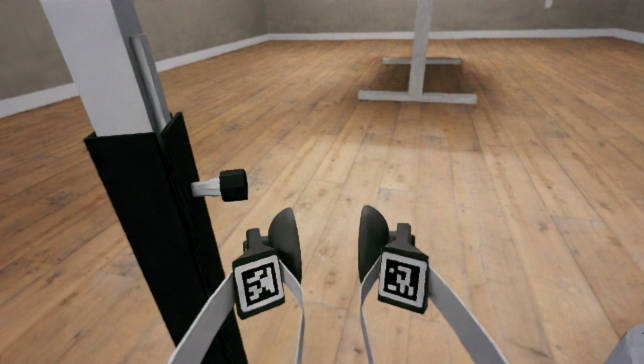

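execute_actions:
  actions:
    - {"r1": {"base": {"translate_m": -0.02}, "joints": {"arm_m": 0.488}}}
  cameras: ["r1_wrist_camera"]

Scene clock: 1782.63 s.
r1.base_odometry: x=+2.514 y=-0.426 heading=-2.788 (m, m, rad; r1's odometry frame)
r1.turned_by_wheels: +0.000 (rad since the last result)
r1.turned_by_imu: +0.000 (rad since the last result)
r1.base_tilt: forward=+0.6 right=+0.2 (deg)
r1.lidar_m: 2.33 1.79 1.78 1.90 2.77 1.85 3.90 3.01 0.65 3.14 3.79 3.69
r1.head_depth_mm: 2604 2798 2172 1765 1502 1296 1140 / 2667 2831 2049 1736 1508 1297 1143 / 2683 705 720 1656 1403 1311 1167 / 2770 2873 878 1657 1525 1302 1141 / 1235 2566 2150 1652 1492 1312 1157 / 2743 2794 2251 1869 1482 1318 1160 / 2987 2965 2251 1827 1535 1324 1158
r1.base_status: done
r1.joint_positions: lift_m=+0.424 arm_m=+0.488 wrist_yaw_rad=+4.417 wrist_pitch_rad=-0.317 wrist_roll_rad=-0.006 gripper_m=+0.036 head_pan_rad=-1.993 head_tilt_rad=-0.853
r1.joint_status: all done
r1.motor_effort: left_wheel=-2(6) right_wheel=+2(3) lift_m=+24(24) arm_m=+4(4) wrist_yaw_rad=+3(4) wrist_pitch_rad=+7(7) wrist_roll_rad=+0(0) gripper_m=+0(0) head_pan_rad=-3(3) head_tilt_rad=+1(1) (%)
r1.hand_pose: x=-0.2471 y=-0.5640 z=+0.4597 quat_wxyz=(-0.328, +0.492, +0.504, +0.629) (m; r1's base frame)
r1.wrist_depth_mm: - - - - - - - / - - 168 - - - - / - - 176 - - - - / - - 190 - - - - / 898 881 208 858 868 845 809 / 757 727 689 706 715 678 678 / 636 629 269 595 589 576 576
r2.base_odometry: x=-0.548 y=-0.402 heading=-1.690 (m, m, rad; r2's odometry frame)
r2.turned_by_wheels: +0.000 (rad since the last result)
r2.turned_by_imu: -0.001 (rad since the last result)
r2.base_tilt: forward=+0.0 right=+0.8 (deg)
r2.lidar_m: 2.64 1.82 1.72 1.75 2.28 3.37 3.43 3.22 2.99 0.60 2.24 2.22
r2.head_depth_mm: 2543 2775 2979 2914 2060 860 1311 / 1190 2916 3113 2902 1187 1566 1261 / 2810 3020 3271 1445 679 - 1259 / 2973 3156 3530 2938 751 1613 1295 / 3083 3404 3831 2934 2072 1623 1329 / 3301 3615 3966 2958 2106 1630 1343 / 3507 3941 - 2975 2117 1641 1331
r2.base_status: not commanded
r2.joint_positions: lift_m=+0.634 arm_m=+0.325 wrist_yaw_rad=-0.001 wrist_pitch_rad=-0.037 wrist_roll_rad=-0.015 gripper_m=+0.100 head_pan_rad=-1.563 head_tilt_rad=-0.507
r2.joint_status: not commanded
r2.motor_effort: left_wheel=+1(1) right_wheel=-1(1) lift_m=+19(18) arm_m=+2(3) wrist_yaw_rad=+0(1) wrist_pitch_rad=+13(13) wrist_roll_rad=-2(2) gripper_m=+0(0) head_pan_rad=-2(3) head_tilt_rad=+4(4) (%)
r2.hand_pose: x=-0.0217 y=-0.7248 z=+0.7393 quat_wxyz=(+0.713, +0.013, -0.701, -0.014) (m; r2's base frame)
r2.wrist_depth_mm: - 98 95 - - 86 85 / - - - - - - - / - - - - - - - / - - - - - - - / - - - 45 - - - / - - - 47 46 - - / - - - 48 48 - -
pictures: r1_wrist_camera
Images, in order (width x height): r1_wrist_camera 644x364.

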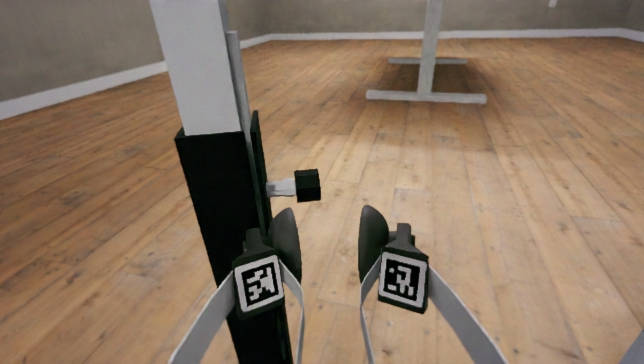

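execute_actions:
  actions:
    - {"r1": {"base": {"translate_m": -0.02}, "joints": {"arm_m": 0.492}}}
  cameras: ["r1_wrist_camera"]

Scene clock: 1793.87 s.
r1.base_odometry: x=+2.533 y=-0.419 heading=-2.788 (m, m, rad; r1's odometry frame)
r1.turned_by_wheels: +0.000 (rad since the last result)
r1.turned_by_imu: +0.000 (rad since the last result)
r1.base_tilt: forward=+0.6 right=+0.3 (deg)
r1.lidar_m: 2.35 1.80 1.79 1.91 2.79 1.83 3.87 3.00 0.64 3.13 3.79 3.71
r1.head_depth_mm: 2592 2788 2172 1772 1496 1292 1140 / 2650 2834 2123 1735 1510 1294 1145 / 2723 2859 713 1658 1432 1302 1166 / 2767 2848 803 1662 1522 1299 1141 / 2638 1450 2149 1639 1459 1318 1157 / 1224 2784 2237 1850 1466 1316 1160 / 2926 2980 2258 1829 1536 1324 1163
r1.base_status: done
r1.joint_positions: lift_m=+0.424 arm_m=+0.492 wrist_yaw_rad=+4.417 wrist_pitch_rad=-0.317 wrist_roll_rad=-0.006 gripper_m=+0.036 head_pan_rad=-1.993 head_tilt_rad=-0.853
r1.joint_status: all done
r1.motor_effort: left_wheel=-2(6) right_wheel=+2(5) lift_m=+25(25) arm_m=+4(4) wrist_yaw_rad=+3(2) wrist_pitch_rad=+7(7) wrist_roll_rad=+0(0) gripper_m=+0(0) head_pan_rad=-3(3) head_tilt_rad=+0(1) (%)
r1.hand_pose: x=-0.2471 y=-0.5680 z=+0.4597 quat_wxyz=(-0.328, +0.492, +0.505, +0.629) (m; r1's base frame)
r1.wrist_depth_mm: - - 138 - - - - / - - 149 - - - - / - - 158 - - - - / - - 167 - - - - / 876 880 184 888 891 848 833 / 747 721 708 708 728 704 668 / 627 627 238 588 581 579 579
r2.base_odometry: x=-0.548 y=-0.402 heading=-1.690 (m, m, rad; r2's odometry frame)
r2.turned_by_wheels: +0.000 (rad since the last result)
r2.turned_by_imu: -0.001 (rad since the last result)
r2.base_tilt: forward=+0.0 right=+0.8 (deg)
r2.lidar_m: 2.65 1.83 1.72 1.75 2.27 3.38 3.44 3.20 2.99 0.61 2.24 2.22
r2.head_depth_mm: 2582 2765 3016 2887 2052 843 1298 / 2568 2937 3165 2957 1622 912 1265 / 2823 3078 3304 1439 677 - 1255 / 2958 3185 3497 2766 752 1603 1294 / 3109 3420 3800 2959 2089 1629 1328 / 3382 3638 3959 2933 2107 1635 1327 / 3453 3821 - 2999 2106 1642 1331
r2.base_status: not commanded
r2.joint_positions: lift_m=+0.634 arm_m=+0.325 wrist_yaw_rad=-0.001 wrist_pitch_rad=-0.037 wrist_roll_rad=-0.015 gripper_m=+0.100 head_pan_rad=-1.563 head_tilt_rad=-0.507
r2.joint_status: not commanded
r2.motor_effort: left_wheel=+0(0) right_wheel=-1(1) lift_m=+18(18) arm_m=+2(3) wrist_yaw_rad=+0(0) wrist_pitch_rad=+13(13) wrist_roll_rad=-2(2) gripper_m=+0(0) head_pan_rad=-3(3) head_tilt_rad=+3(4) (%)
r2.hand_pose: x=-0.0217 y=-0.7248 z=+0.7393 quat_wxyz=(+0.713, +0.013, -0.701, -0.014) (m; r2's base frame)
r2.wrist_depth_mm: - 98 94 - - 86 85 / - - - - - - - / - - - - - - - / - - - - - - - / - - - 45 - - - / - - - 47 46 - - / - - - 48 48 278 -
pictures: r1_wrist_camera
Images, in order (width x height): r1_wrist_camera 644x364.

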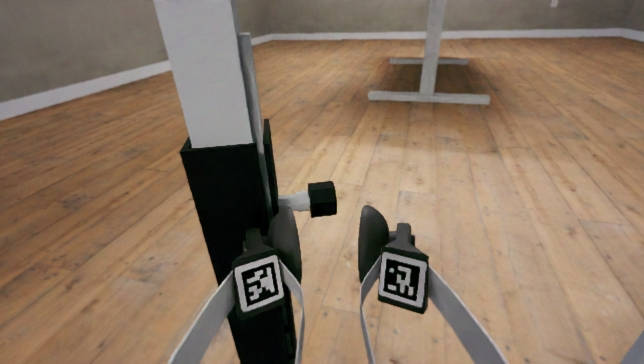

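execute_actions:
  actions: []

Scene clock: 1814.60 s.
r1.base_odometry: x=+2.533 y=-0.419 heading=-2.788 (m, m, rad; r1's odometry frame)
r1.turned_by_wheels: +0.000 (rad since the last result)
r1.turned_by_imu: +0.000 (rad since the last result)
r1.base_tilt: forward=+0.6 right=+0.3 (deg)
r1.lidar_m: 2.36 1.81 1.79 1.91 2.79 1.84 3.87 3.00 0.64 3.13 3.79 3.72
r1.head_depth_mm: 2590 2799 2171 1777 1498 1296 1140 / 2642 2821 2113 1730 1504 1298 1144 / 2689 2844 714 1657 1437 1306 1170 / 2773 2881 802 1660 1518 1299 1143 / 2624 1457 2149 1641 1465 1311 1156 / 1225 2795 2252 1840 1470 1323 1159 / 2935 2959 2251 1824 1537 1327 1166
r1.base_status: done
r1.joint_positions: lift_m=+0.424 arm_m=+0.492 wrist_yaw_rad=+4.417 wrist_pitch_rad=-0.317 wrist_roll_rad=-0.006 gripper_m=+0.036 head_pan_rad=-1.993 head_tilt_rad=-0.853
r1.joint_status: all done
r1.motor_effort: left_wheel=-2(6) right_wheel=+1(5) lift_m=+24(25) arm_m=+4(4) wrist_yaw_rad=+2(2) wrist_pitch_rad=+7(7) wrist_roll_rad=+0(0) gripper_m=+0(0) head_pan_rad=-3(3) head_tilt_rad=+1(1) (%)
r1.hand_pose: x=-0.2471 y=-0.5680 z=+0.4597 quat_wxyz=(-0.328, +0.492, +0.505, +0.629) (m; r1's base frame)
r1.wrist_depth_mm: - - 139 - - - - / - - 149 - - - - / - - 158 - - - - / - - 167 - - - - / 895 905 183 855 861 812 823 / 744 725 722 702 704 686 678 / 634 629 239 589 585 586 584
r2.base_odometry: x=-0.548 y=-0.402 heading=-1.690 (m, m, rad; r2's odometry frame)
r2.turned_by_wheels: +0.000 (rad since the last result)
r2.turned_by_imu: -0.001 (rad since the last result)
r2.base_tilt: forward=+0.0 right=+0.8 (deg)
r2.lidar_m: 2.65 1.83 1.71 1.75 2.27 3.37 3.46 3.22 3.00 0.61 2.24 2.22
r2.head_depth_mm: 2616 2772 3005 2869 2045 843 1298 / 2565 2921 3142 2868 1622 916 1264 / 2780 3001 3285 1437 675 - 1255 / 2996 3262 3584 2795 755 1591 1289 / 3096 3406 3767 2960 2068 1631 1335 / 3289 3615 3933 2967 2106 1637 1326 / 3512 3902 - 3038 2094 1635 1336
r2.base_status: not commanded
r2.joint_positions: lift_m=+0.634 arm_m=+0.325 wrist_yaw_rad=-0.001 wrist_pitch_rad=-0.037 wrist_roll_rad=-0.015 gripper_m=+0.100 head_pan_rad=-1.563 head_tilt_rad=-0.507
r2.joint_status: not commanded
r2.motor_effort: left_wheel=+0(0) right_wheel=+0(1) lift_m=+18(18) arm_m=+3(3) wrist_yaw_rad=+0(0) wrist_pitch_rad=+13(13) wrist_roll_rad=-2(2) gripper_m=+0(0) head_pan_rad=-3(3) head_tilt_rad=+4(4) (%)
r2.hand_pose: x=-0.0217 y=-0.7248 z=+0.7393 quat_wxyz=(+0.713, +0.013, -0.701, -0.014) (m; r2's base frame)
r2.wrist_depth_mm: - 98 95 - - 86 85 / - - - - - - - / - - - - - - - / - - - - - - - / - - - 45 - - - / - - - 47 46 - - / - - - 48 48 281 -
pictures: r1_head_camera (sideways: a quarter turn clockwise sets it upright), r1_nav_camera (sideways: a quarter turn counterclockwise sets it upright), r1_wrist_camera, r2_head_camera (sideways: a quarter turn clockwise sets it upright), r2_nav_camera (sideways: a quarter turn counterclockwise sets it upright), r2_wrist_camera
Images, in order (width x height): r1_head_camera 896x504, r1_nav_camera 672x504, r1_wrist_camera 644x364, r2_head_camera 896x504, r2_nav_camera 672x504, r2_wrist_camera 644x364.

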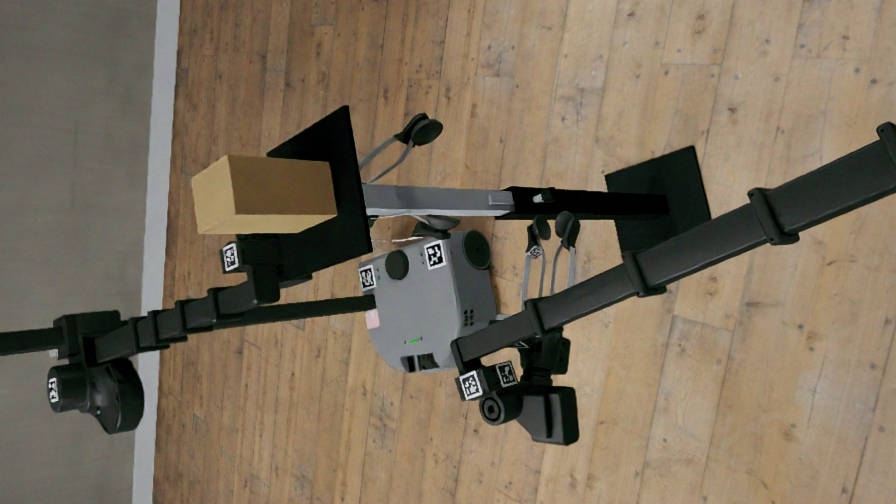

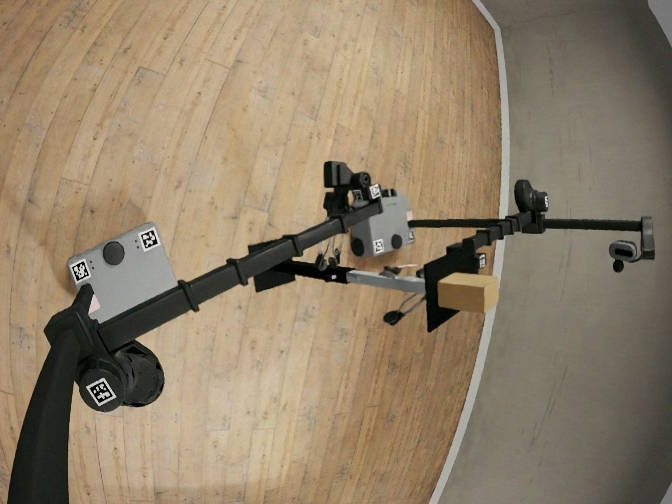

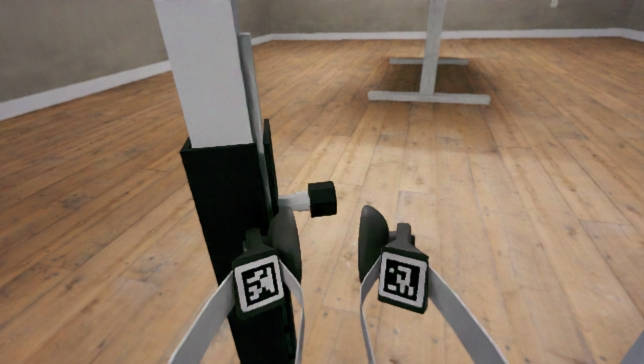

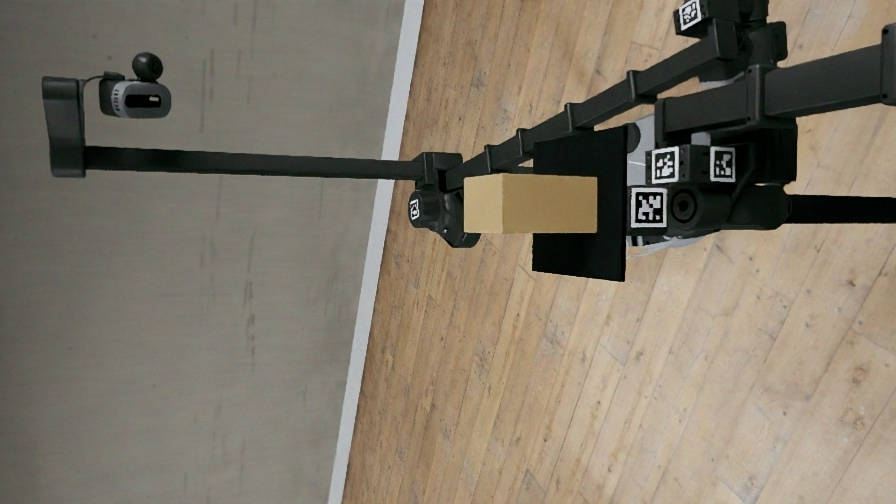

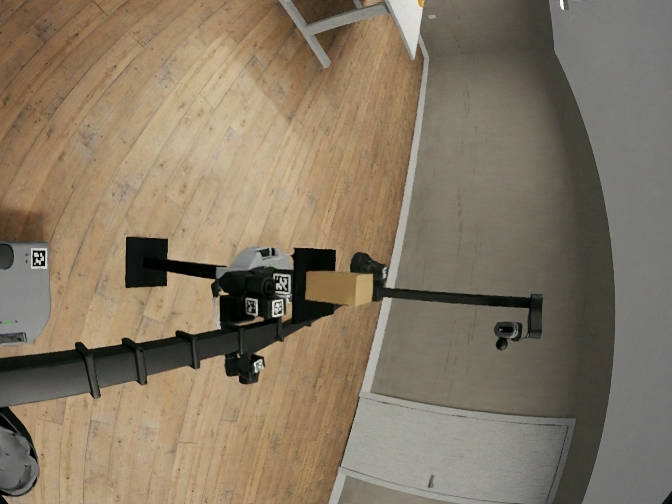

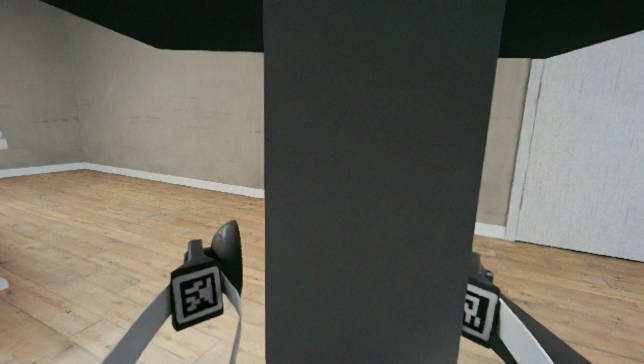

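execute_actions:
  actions:
    - {"r1": {"base": {"translate_m": -0.01}, "joints": {"arm_m": 0.489}}}
  cameras: ["r1_wrist_camera"]

Scene clock: 1844.97 s.
r1.base_odometry: x=+2.542 y=-0.415 heading=-2.788 (m, m, rad; r1's odometry frame)
r1.turned_by_wheels: +0.000 (rad since the last result)
r1.turned_by_imu: +0.000 (rad since the last result)
r1.base_tilt: forward=+0.7 right=+0.3 (deg)
r1.lidar_m: 2.35 1.81 1.80 1.91 2.80 1.82 3.86 2.99 0.64 1.38 3.80 3.73
r1.head_depth_mm: 2593 2754 2178 1770 1498 1296 1141 / 2631 2831 2187 1743 1504 1300 1143 / 2697 2858 721 1703 1444 1306 1169 / 2768 2858 763 1665 1485 1296 1140 / 1273 1078 2091 1635 1494 1314 1156 / 2689 2800 2239 1840 1474 1323 1158 / 2922 2934 2251 1831 1536 1324 1160
r1.base_status: done
r1.joint_positions: lift_m=+0.424 arm_m=+0.489 wrist_yaw_rad=+4.417 wrist_pitch_rad=-0.320 wrist_roll_rad=-0.006 gripper_m=+0.036 head_pan_rad=-1.993 head_tilt_rad=-0.853
r1.joint_status: all done
r1.motor_effort: left_wheel=+0(4) right_wheel=-2(1) lift_m=+25(25) arm_m=-3(3) wrist_yaw_rad=+3(4) wrist_pitch_rad=+9(9) wrist_roll_rad=+0(0) gripper_m=+1(1) head_pan_rad=-4(3) head_tilt_rad=+1(1) (%)
r1.hand_pose: x=-0.2468 y=-0.5656 z=+0.4590 quat_wxyz=(-0.327, +0.491, +0.505, +0.630) (m; r1's base frame)
r1.wrist_depth_mm: - - 131 - - - - / - - 140 - - - - / - - 150 - - - - / - - 156 - - - - / 914 897 173 828 874 813 822 / 731 734 682 719 692 688 683 / 622 622 222 594 600 591 582
r2.base_odometry: x=-0.548 y=-0.402 heading=-1.690 (m, m, rad; r2's odometry frame)
r2.turned_by_wheels: +0.000 (rad since the last result)
r2.turned_by_imu: -0.001 (rad since the last result)
r2.base_tilt: forward=+0.0 right=+0.8 (deg)
r2.lidar_m: 2.65 1.83 1.72 1.76 2.27 3.38 3.44 3.21 3.00 0.60 2.24 2.22
r2.head_depth_mm: 2585 2763 2990 2856 2074 850 1311 / 2567 2887 3164 2896 1848 893 1271 / 2781 2968 3245 1445 677 - 1254 / 2963 3219 3549 2793 750 1571 1293 / 3124 3382 3710 2955 2073 1615 1319 / 3317 3655 - 2943 2086 1618 1331 / 3563 3831 - 2994 2080 1629 1327
r2.base_status: not commanded
r2.joint_positions: lift_m=+0.634 arm_m=+0.325 wrist_yaw_rad=-0.001 wrist_pitch_rad=-0.037 wrist_roll_rad=-0.015 gripper_m=+0.100 head_pan_rad=-1.563 head_tilt_rad=-0.507
r2.joint_status: not commanded
r2.motor_effort: left_wheel=+1(1) right_wheel=-1(1) lift_m=+18(18) arm_m=+3(2) wrist_yaw_rad=+0(0) wrist_pitch_rad=+13(13) wrist_roll_rad=-2(2) gripper_m=+0(0) head_pan_rad=-3(3) head_tilt_rad=+4(4) (%)
r2.hand_pose: x=-0.0217 y=-0.7248 z=+0.7393 quat_wxyz=(+0.713, +0.013, -0.701, -0.014) (m; r2's base frame)
r2.wrist_depth_mm: - 98 94 - - 86 85 / - - - - - - - / - - - - - - - / - - - - - - - / - - - 45 - - - / - - - 47 46 - - / - - - 48 48 281 -
pictures: r1_wrist_camera
Images, in order (width x height): r1_wrist_camera 644x364.

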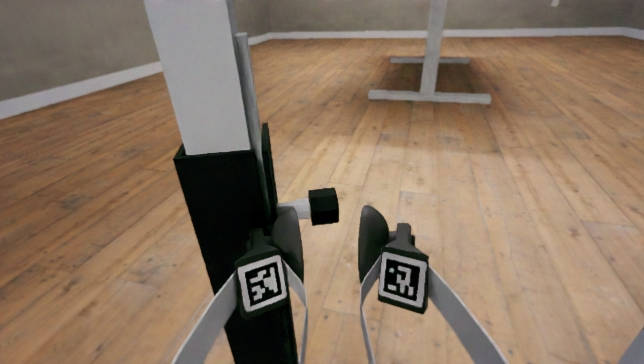

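zoom_image:
  camera: "r1_wrist_camera"
  region: [200, 130, 440, 330]

Region (200, 130, 440, 330) of r1_wrist_camera's 644x364 image, scaled by 2.100.

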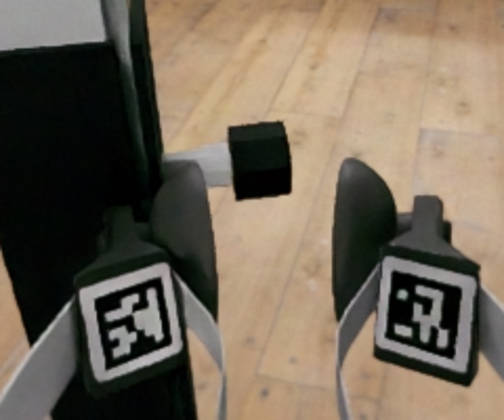

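execute_actions:
  actions:
    - {"r1": {"joints": {"gripper_m": 0.015}}}
  cameras: ["r1_wrist_camera"]

zoom_image:
  camera: "r1_wrist_camera"
  region: [200, 130, 440, 330]

Scene clock: 1867.03 s.
r1.base_odometry: x=+2.542 y=-0.415 heading=-2.788 (m, m, rad; r1's odometry frame)
r1.turned_by_wheels: +0.000 (rad since the last result)
r1.turned_by_imu: +0.000 (rad since the last result)
r1.base_tilt: forward=+0.6 right=+0.2 (deg)
r1.lidar_m: 2.36 1.81 1.80 1.91 2.79 1.82 3.88 2.98 0.64 1.39 3.79 3.72
r1.head_depth_mm: 2599 2801 2157 1769 1493 1292 1142 / 2634 2831 2181 1777 1507 1296 1144 / 2719 2871 720 1692 1452 1304 1169 / 2748 2852 759 1662 1510 1300 1141 / 1271 1080 2087 1638 1491 1313 1157 / 2686 2821 2235 1845 1484 1320 1160 / 2924 2955 2257 1830 1530 1326 1166
r1.base_status: not commanded
r1.joint_positions: lift_m=+0.424 arm_m=+0.489 wrist_yaw_rad=+4.417 wrist_pitch_rad=-0.320 wrist_roll_rad=-0.006 gripper_m=+0.015 head_pan_rad=-1.993 head_tilt_rad=-0.853
r1.joint_status: all done
r1.motor_effort: left_wheel=-1(1) right_wheel=+1(2) lift_m=+24(25) arm_m=-3(3) wrist_yaw_rad=+3(3) wrist_pitch_rad=+9(9) wrist_roll_rad=+0(0) gripper_m=+0(72) head_pan_rad=-3(3) head_tilt_rad=+1(1) (%)
r1.hand_pose: x=-0.2468 y=-0.5656 z=+0.4590 quat_wxyz=(-0.327, +0.491, +0.505, +0.630) (m; r1's base frame)
r1.wrist_depth_mm: - - 131 - - - - / - - 139 - - - - / - - 149 - - - - / - - 156 - - - - / 905 869 172 783 863 841 814 / 726 721 436 675 712 679 674 / 622 609 225 595 600 590 583
r2.base_odometry: x=-0.548 y=-0.402 heading=-1.690 (m, m, rad; r2's odometry frame)
r2.turned_by_wheels: +0.000 (rad since the last result)
r2.turned_by_imu: -0.001 (rad since the last result)
r2.base_tilt: forward=+0.0 right=+0.8 (deg)
r2.lidar_m: 2.65 1.83 1.72 1.75 2.28 3.38 3.46 3.20 2.99 0.60 2.24 2.22
r2.head_depth_mm: 2587 2763 3034 2891 2069 849 1317 / 2562 2946 3202 2909 1847 894 1275 / 2751 3029 3278 1444 678 - 1248 / 2980 3207 3564 2799 756 1568 1289 / 3150 3428 3785 2963 2088 1616 1321 / 3288 3574 3988 2990 2095 1621 1324 / 3471 3888 - 2962 2113 1623 1333
r2.base_status: not commanded
r2.joint_positions: lift_m=+0.634 arm_m=+0.325 wrist_yaw_rad=-0.001 wrist_pitch_rad=-0.037 wrist_roll_rad=-0.015 gripper_m=+0.100 head_pan_rad=-1.563 head_tilt_rad=-0.507
r2.joint_status: not commanded
r2.motor_effort: left_wheel=+1(0) right_wheel=-1(1) lift_m=+18(18) arm_m=+3(2) wrist_yaw_rad=+0(1) wrist_pitch_rad=+13(13) wrist_roll_rad=-2(2) gripper_m=+1(0) head_pan_rad=-3(2) head_tilt_rad=+3(3) (%)
r2.hand_pose: x=-0.0217 y=-0.7248 z=+0.7393 quat_wxyz=(+0.713, +0.013, -0.701, -0.014) (m; r2's base frame)
r2.wrist_depth_mm: - 98 94 - - 86 85 / - - - - - - - / - - - - - - - / - - - - - - - / - - - 45 - - - / - - - 47 46 - - / - - - 48 48 279 -
pictures: r1_wrist_camera
Images, in order (width x height): r1_wrist_camera 644x364.

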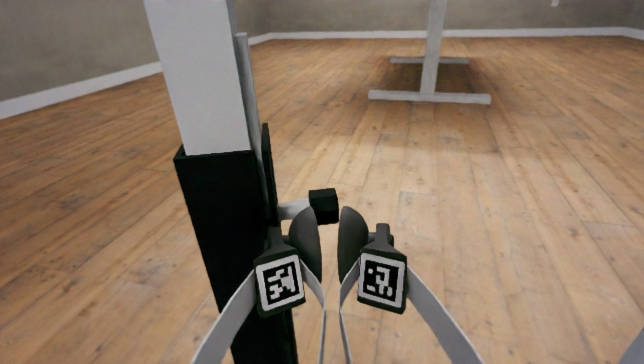

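Region (200, 130, 440, 330) of r1_wrist_camera's 644x364 image, scaled by 2.100.

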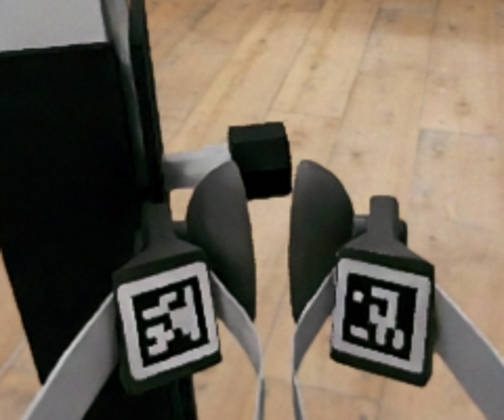

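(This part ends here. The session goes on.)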